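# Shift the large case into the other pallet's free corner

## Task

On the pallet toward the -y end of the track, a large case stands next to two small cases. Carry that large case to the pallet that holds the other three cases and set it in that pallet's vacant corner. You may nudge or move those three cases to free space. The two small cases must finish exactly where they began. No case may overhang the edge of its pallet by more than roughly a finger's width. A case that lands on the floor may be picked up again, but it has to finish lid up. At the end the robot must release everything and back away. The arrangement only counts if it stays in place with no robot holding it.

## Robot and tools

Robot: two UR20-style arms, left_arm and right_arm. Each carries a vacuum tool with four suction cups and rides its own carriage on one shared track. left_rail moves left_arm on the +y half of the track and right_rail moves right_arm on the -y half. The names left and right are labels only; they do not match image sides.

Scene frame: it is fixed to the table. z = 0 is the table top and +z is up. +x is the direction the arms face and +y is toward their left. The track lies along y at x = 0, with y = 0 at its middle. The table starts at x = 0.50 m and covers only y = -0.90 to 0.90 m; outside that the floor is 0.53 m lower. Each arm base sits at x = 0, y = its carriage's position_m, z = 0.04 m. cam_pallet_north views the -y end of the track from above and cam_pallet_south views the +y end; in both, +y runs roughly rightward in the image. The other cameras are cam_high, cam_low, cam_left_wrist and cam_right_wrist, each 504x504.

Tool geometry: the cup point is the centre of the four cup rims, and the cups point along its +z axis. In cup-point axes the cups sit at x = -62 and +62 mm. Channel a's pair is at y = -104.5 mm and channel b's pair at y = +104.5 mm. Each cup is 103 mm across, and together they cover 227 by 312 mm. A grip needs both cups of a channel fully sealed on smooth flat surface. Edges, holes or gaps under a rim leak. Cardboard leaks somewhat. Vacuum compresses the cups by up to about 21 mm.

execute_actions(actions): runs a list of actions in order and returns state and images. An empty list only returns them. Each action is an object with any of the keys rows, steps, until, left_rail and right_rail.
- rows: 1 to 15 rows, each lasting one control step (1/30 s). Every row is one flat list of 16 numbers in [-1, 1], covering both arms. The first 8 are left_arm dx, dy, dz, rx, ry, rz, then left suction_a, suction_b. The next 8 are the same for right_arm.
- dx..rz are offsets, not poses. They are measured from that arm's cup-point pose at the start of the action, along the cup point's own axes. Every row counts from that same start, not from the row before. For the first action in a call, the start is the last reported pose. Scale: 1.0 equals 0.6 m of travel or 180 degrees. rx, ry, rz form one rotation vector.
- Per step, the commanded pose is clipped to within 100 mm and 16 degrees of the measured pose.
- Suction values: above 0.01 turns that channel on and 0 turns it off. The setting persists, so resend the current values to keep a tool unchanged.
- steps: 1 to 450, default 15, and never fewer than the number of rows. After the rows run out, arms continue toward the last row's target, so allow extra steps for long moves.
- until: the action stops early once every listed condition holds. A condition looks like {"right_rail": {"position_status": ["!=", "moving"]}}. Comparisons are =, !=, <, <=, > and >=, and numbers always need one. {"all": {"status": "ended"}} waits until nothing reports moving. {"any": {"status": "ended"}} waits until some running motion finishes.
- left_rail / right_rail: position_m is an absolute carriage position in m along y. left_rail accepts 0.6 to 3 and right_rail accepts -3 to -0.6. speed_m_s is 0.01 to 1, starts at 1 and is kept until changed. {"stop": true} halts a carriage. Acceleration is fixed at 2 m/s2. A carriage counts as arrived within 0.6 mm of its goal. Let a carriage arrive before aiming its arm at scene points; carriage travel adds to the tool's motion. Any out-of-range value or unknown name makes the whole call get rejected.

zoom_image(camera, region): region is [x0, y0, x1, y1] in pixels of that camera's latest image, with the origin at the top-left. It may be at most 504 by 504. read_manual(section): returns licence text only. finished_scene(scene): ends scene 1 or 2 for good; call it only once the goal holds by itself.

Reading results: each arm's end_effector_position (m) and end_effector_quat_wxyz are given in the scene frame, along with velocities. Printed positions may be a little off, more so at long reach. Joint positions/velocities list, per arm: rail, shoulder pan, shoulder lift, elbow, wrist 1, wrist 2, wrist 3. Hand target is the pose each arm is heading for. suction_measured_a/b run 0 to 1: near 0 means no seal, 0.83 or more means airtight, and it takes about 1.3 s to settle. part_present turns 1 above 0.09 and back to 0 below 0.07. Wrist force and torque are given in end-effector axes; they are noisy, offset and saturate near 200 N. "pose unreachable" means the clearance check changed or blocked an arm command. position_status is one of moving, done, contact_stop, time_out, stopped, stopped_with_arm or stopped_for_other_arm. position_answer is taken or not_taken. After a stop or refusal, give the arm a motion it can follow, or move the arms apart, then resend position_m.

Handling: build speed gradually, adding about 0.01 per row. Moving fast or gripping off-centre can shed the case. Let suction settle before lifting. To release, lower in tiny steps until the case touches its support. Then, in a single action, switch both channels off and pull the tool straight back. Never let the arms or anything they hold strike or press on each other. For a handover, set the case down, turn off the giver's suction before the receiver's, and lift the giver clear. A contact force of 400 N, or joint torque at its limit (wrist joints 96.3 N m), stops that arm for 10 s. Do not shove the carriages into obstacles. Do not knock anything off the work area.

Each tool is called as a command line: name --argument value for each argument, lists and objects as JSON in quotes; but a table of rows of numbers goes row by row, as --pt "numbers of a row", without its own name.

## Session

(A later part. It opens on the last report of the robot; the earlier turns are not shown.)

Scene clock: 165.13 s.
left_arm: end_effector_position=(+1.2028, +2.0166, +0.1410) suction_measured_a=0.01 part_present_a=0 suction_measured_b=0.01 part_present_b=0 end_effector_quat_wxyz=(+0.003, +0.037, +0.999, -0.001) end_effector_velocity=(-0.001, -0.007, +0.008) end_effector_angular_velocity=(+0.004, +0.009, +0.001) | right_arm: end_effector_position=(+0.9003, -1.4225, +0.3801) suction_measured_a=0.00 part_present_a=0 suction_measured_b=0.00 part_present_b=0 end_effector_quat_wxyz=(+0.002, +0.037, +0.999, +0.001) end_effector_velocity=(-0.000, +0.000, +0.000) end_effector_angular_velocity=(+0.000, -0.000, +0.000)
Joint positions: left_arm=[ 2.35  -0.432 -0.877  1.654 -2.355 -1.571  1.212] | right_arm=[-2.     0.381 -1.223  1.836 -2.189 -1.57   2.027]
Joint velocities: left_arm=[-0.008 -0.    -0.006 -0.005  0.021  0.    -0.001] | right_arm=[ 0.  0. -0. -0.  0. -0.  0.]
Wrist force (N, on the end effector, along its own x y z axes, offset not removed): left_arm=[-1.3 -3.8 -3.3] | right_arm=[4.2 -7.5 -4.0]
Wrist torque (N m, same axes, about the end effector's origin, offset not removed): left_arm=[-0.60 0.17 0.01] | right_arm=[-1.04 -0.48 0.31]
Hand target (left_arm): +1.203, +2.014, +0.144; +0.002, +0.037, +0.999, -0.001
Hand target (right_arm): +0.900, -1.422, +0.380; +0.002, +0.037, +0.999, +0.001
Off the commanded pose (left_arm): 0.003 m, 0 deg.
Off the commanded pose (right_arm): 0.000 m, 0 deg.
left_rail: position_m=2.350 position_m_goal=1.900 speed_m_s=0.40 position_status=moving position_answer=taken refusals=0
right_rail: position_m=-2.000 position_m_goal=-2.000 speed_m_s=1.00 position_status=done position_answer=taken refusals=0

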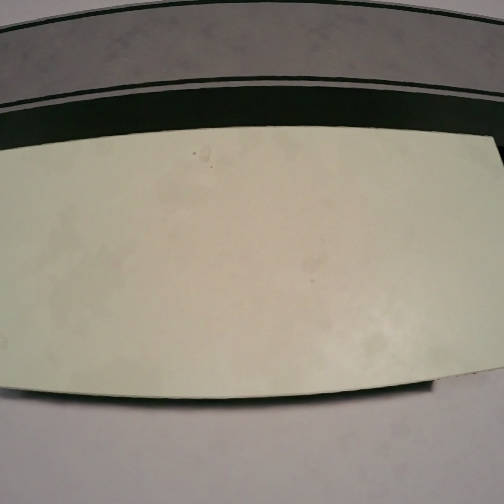

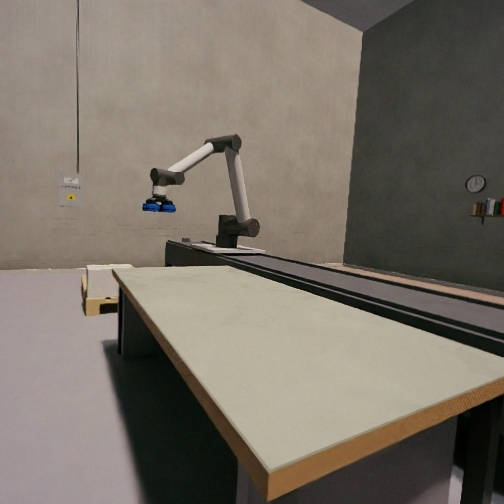

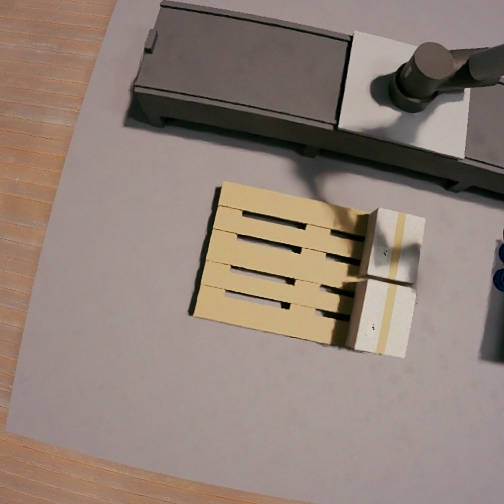

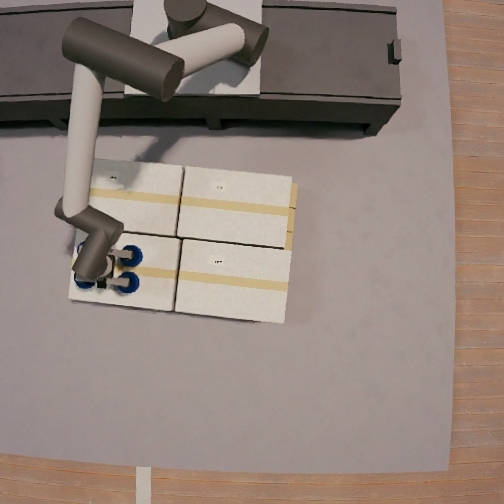

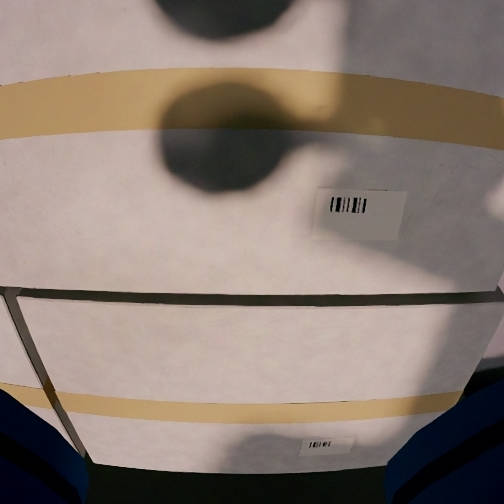

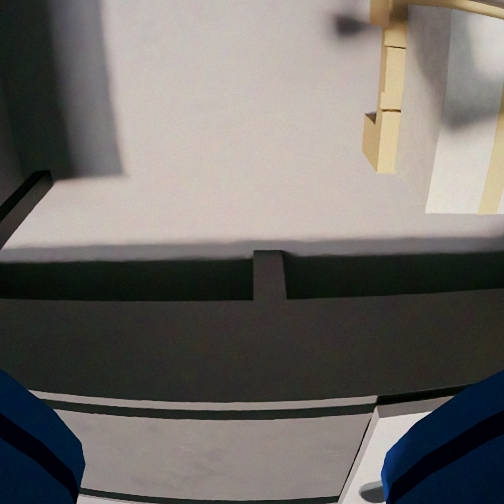

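The rail is moving clear. I'll check the final layout once it has arrived.

execute_actions --actions '[]'

zoom_image --camera "cam_pallet_south" --region '[50, 140, 320, 340]'

Scene clock: 168.07 s.
left_arm: end_effector_position=(+1.2026, +1.5662, +0.1445) suction_measured_a=0.01 part_present_a=0 suction_measured_b=0.01 part_present_b=0 end_effector_quat_wxyz=(+0.002, +0.037, +0.999, -0.001) end_effector_velocity=(+0.000, -0.000, +0.000) end_effector_angular_velocity=(-0.000, -0.000, +0.000) | right_arm: end_effector_position=(+0.9003, -1.4225, +0.3801) suction_measured_a=0.00 part_present_a=0 suction_measured_b=0.00 part_present_b=0 end_effector_quat_wxyz=(+0.002, +0.037, +0.999, +0.001) end_effector_velocity=(+0.000, +0.000, -0.000) end_effector_angular_velocity=(-0.000, +0.000, +0.000)
Joint positions: left_arm=[ 1.9   -0.433 -0.88   1.652 -2.347 -1.571  1.212] | right_arm=[-2.     0.381 -1.223  1.836 -2.189 -1.57   2.027]
Joint velocities: left_arm=[ 0. -0. -0.  0. -0.  0. -0.] | right_arm=[ 0.  0.  0.  0. -0. -0. -0.]
Wrist force (N, on the end effector, along its own x y z axes, offset not removed): left_arm=[0.5 -4.8 -2.8] | right_arm=[1.9 -8.0 -3.7]
Wrist torque (N m, same axes, about the end effector's origin, offset not removed): left_arm=[-0.78 -0.14 -0.07] | right_arm=[-1.20 -0.18 0.40]
Hand target (left_arm): +1.203, +1.566, +0.144; +0.002, +0.037, +0.999, -0.001
Hand target (right_arm): +0.900, -1.422, +0.380; +0.002, +0.037, +0.999, +0.001
Off the commanded pose (left_arm): 0.000 m, 0 deg.
Off the commanded pose (right_arm): 0.000 m, 0 deg.
left_rail: position_m=1.900 position_m_goal=1.900 speed_m_s=0.40 position_status=done position_answer=taken refusals=0
right_rail: position_m=-2.000 position_m_goal=-2.000 speed_m_s=1.00 position_status=done position_answer=taken refusals=0

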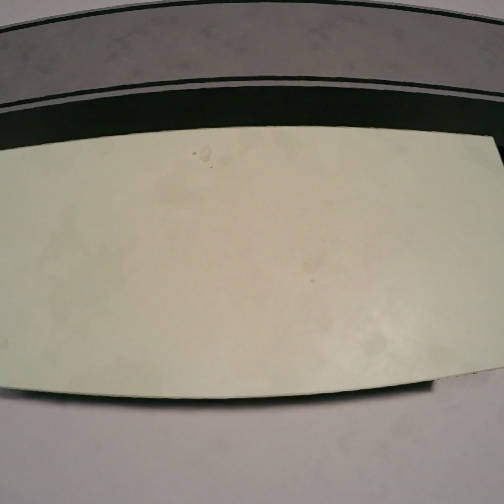

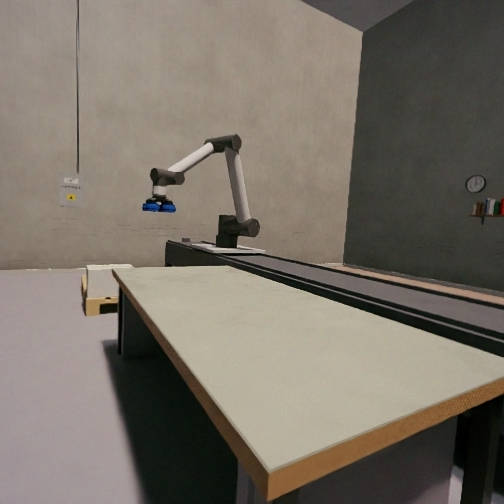

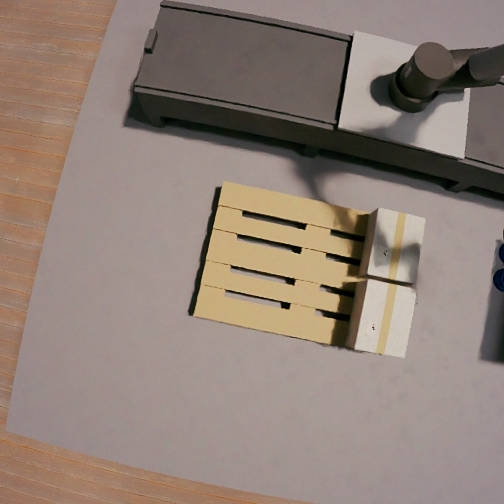

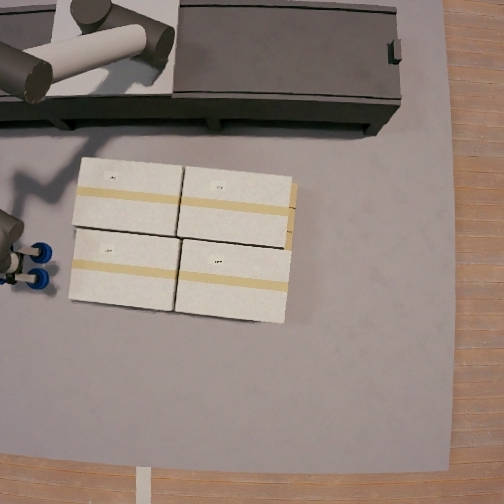

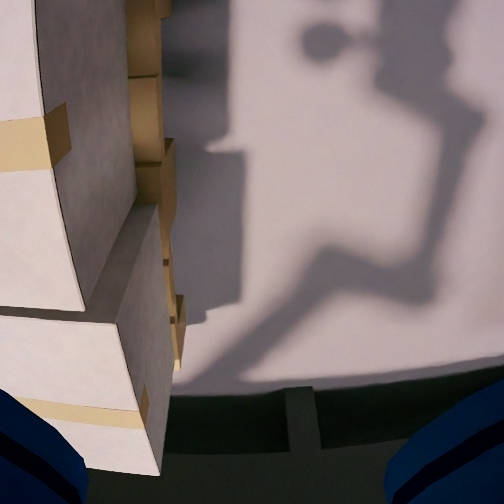

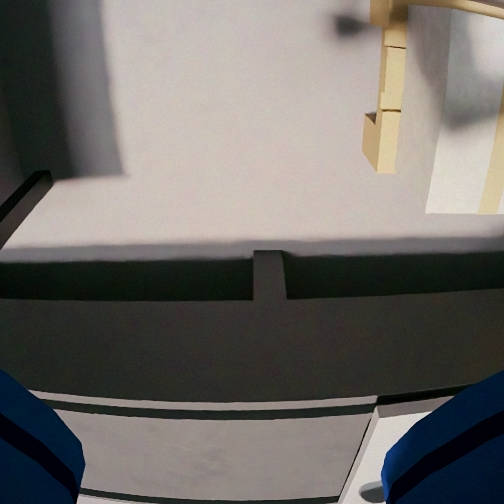

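Region (50, 140, 320, 340) of cam_pallet_south's 504x504 image, scaled by 1.867, with more detail than that image has; it fills the top 373 rows of this view, and the rest is white.

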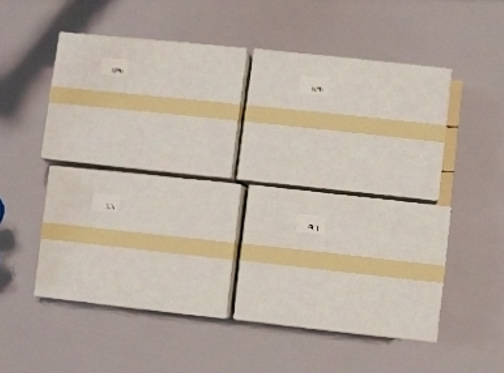

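finished_scene --scene 2

The scene is finished: the task was done.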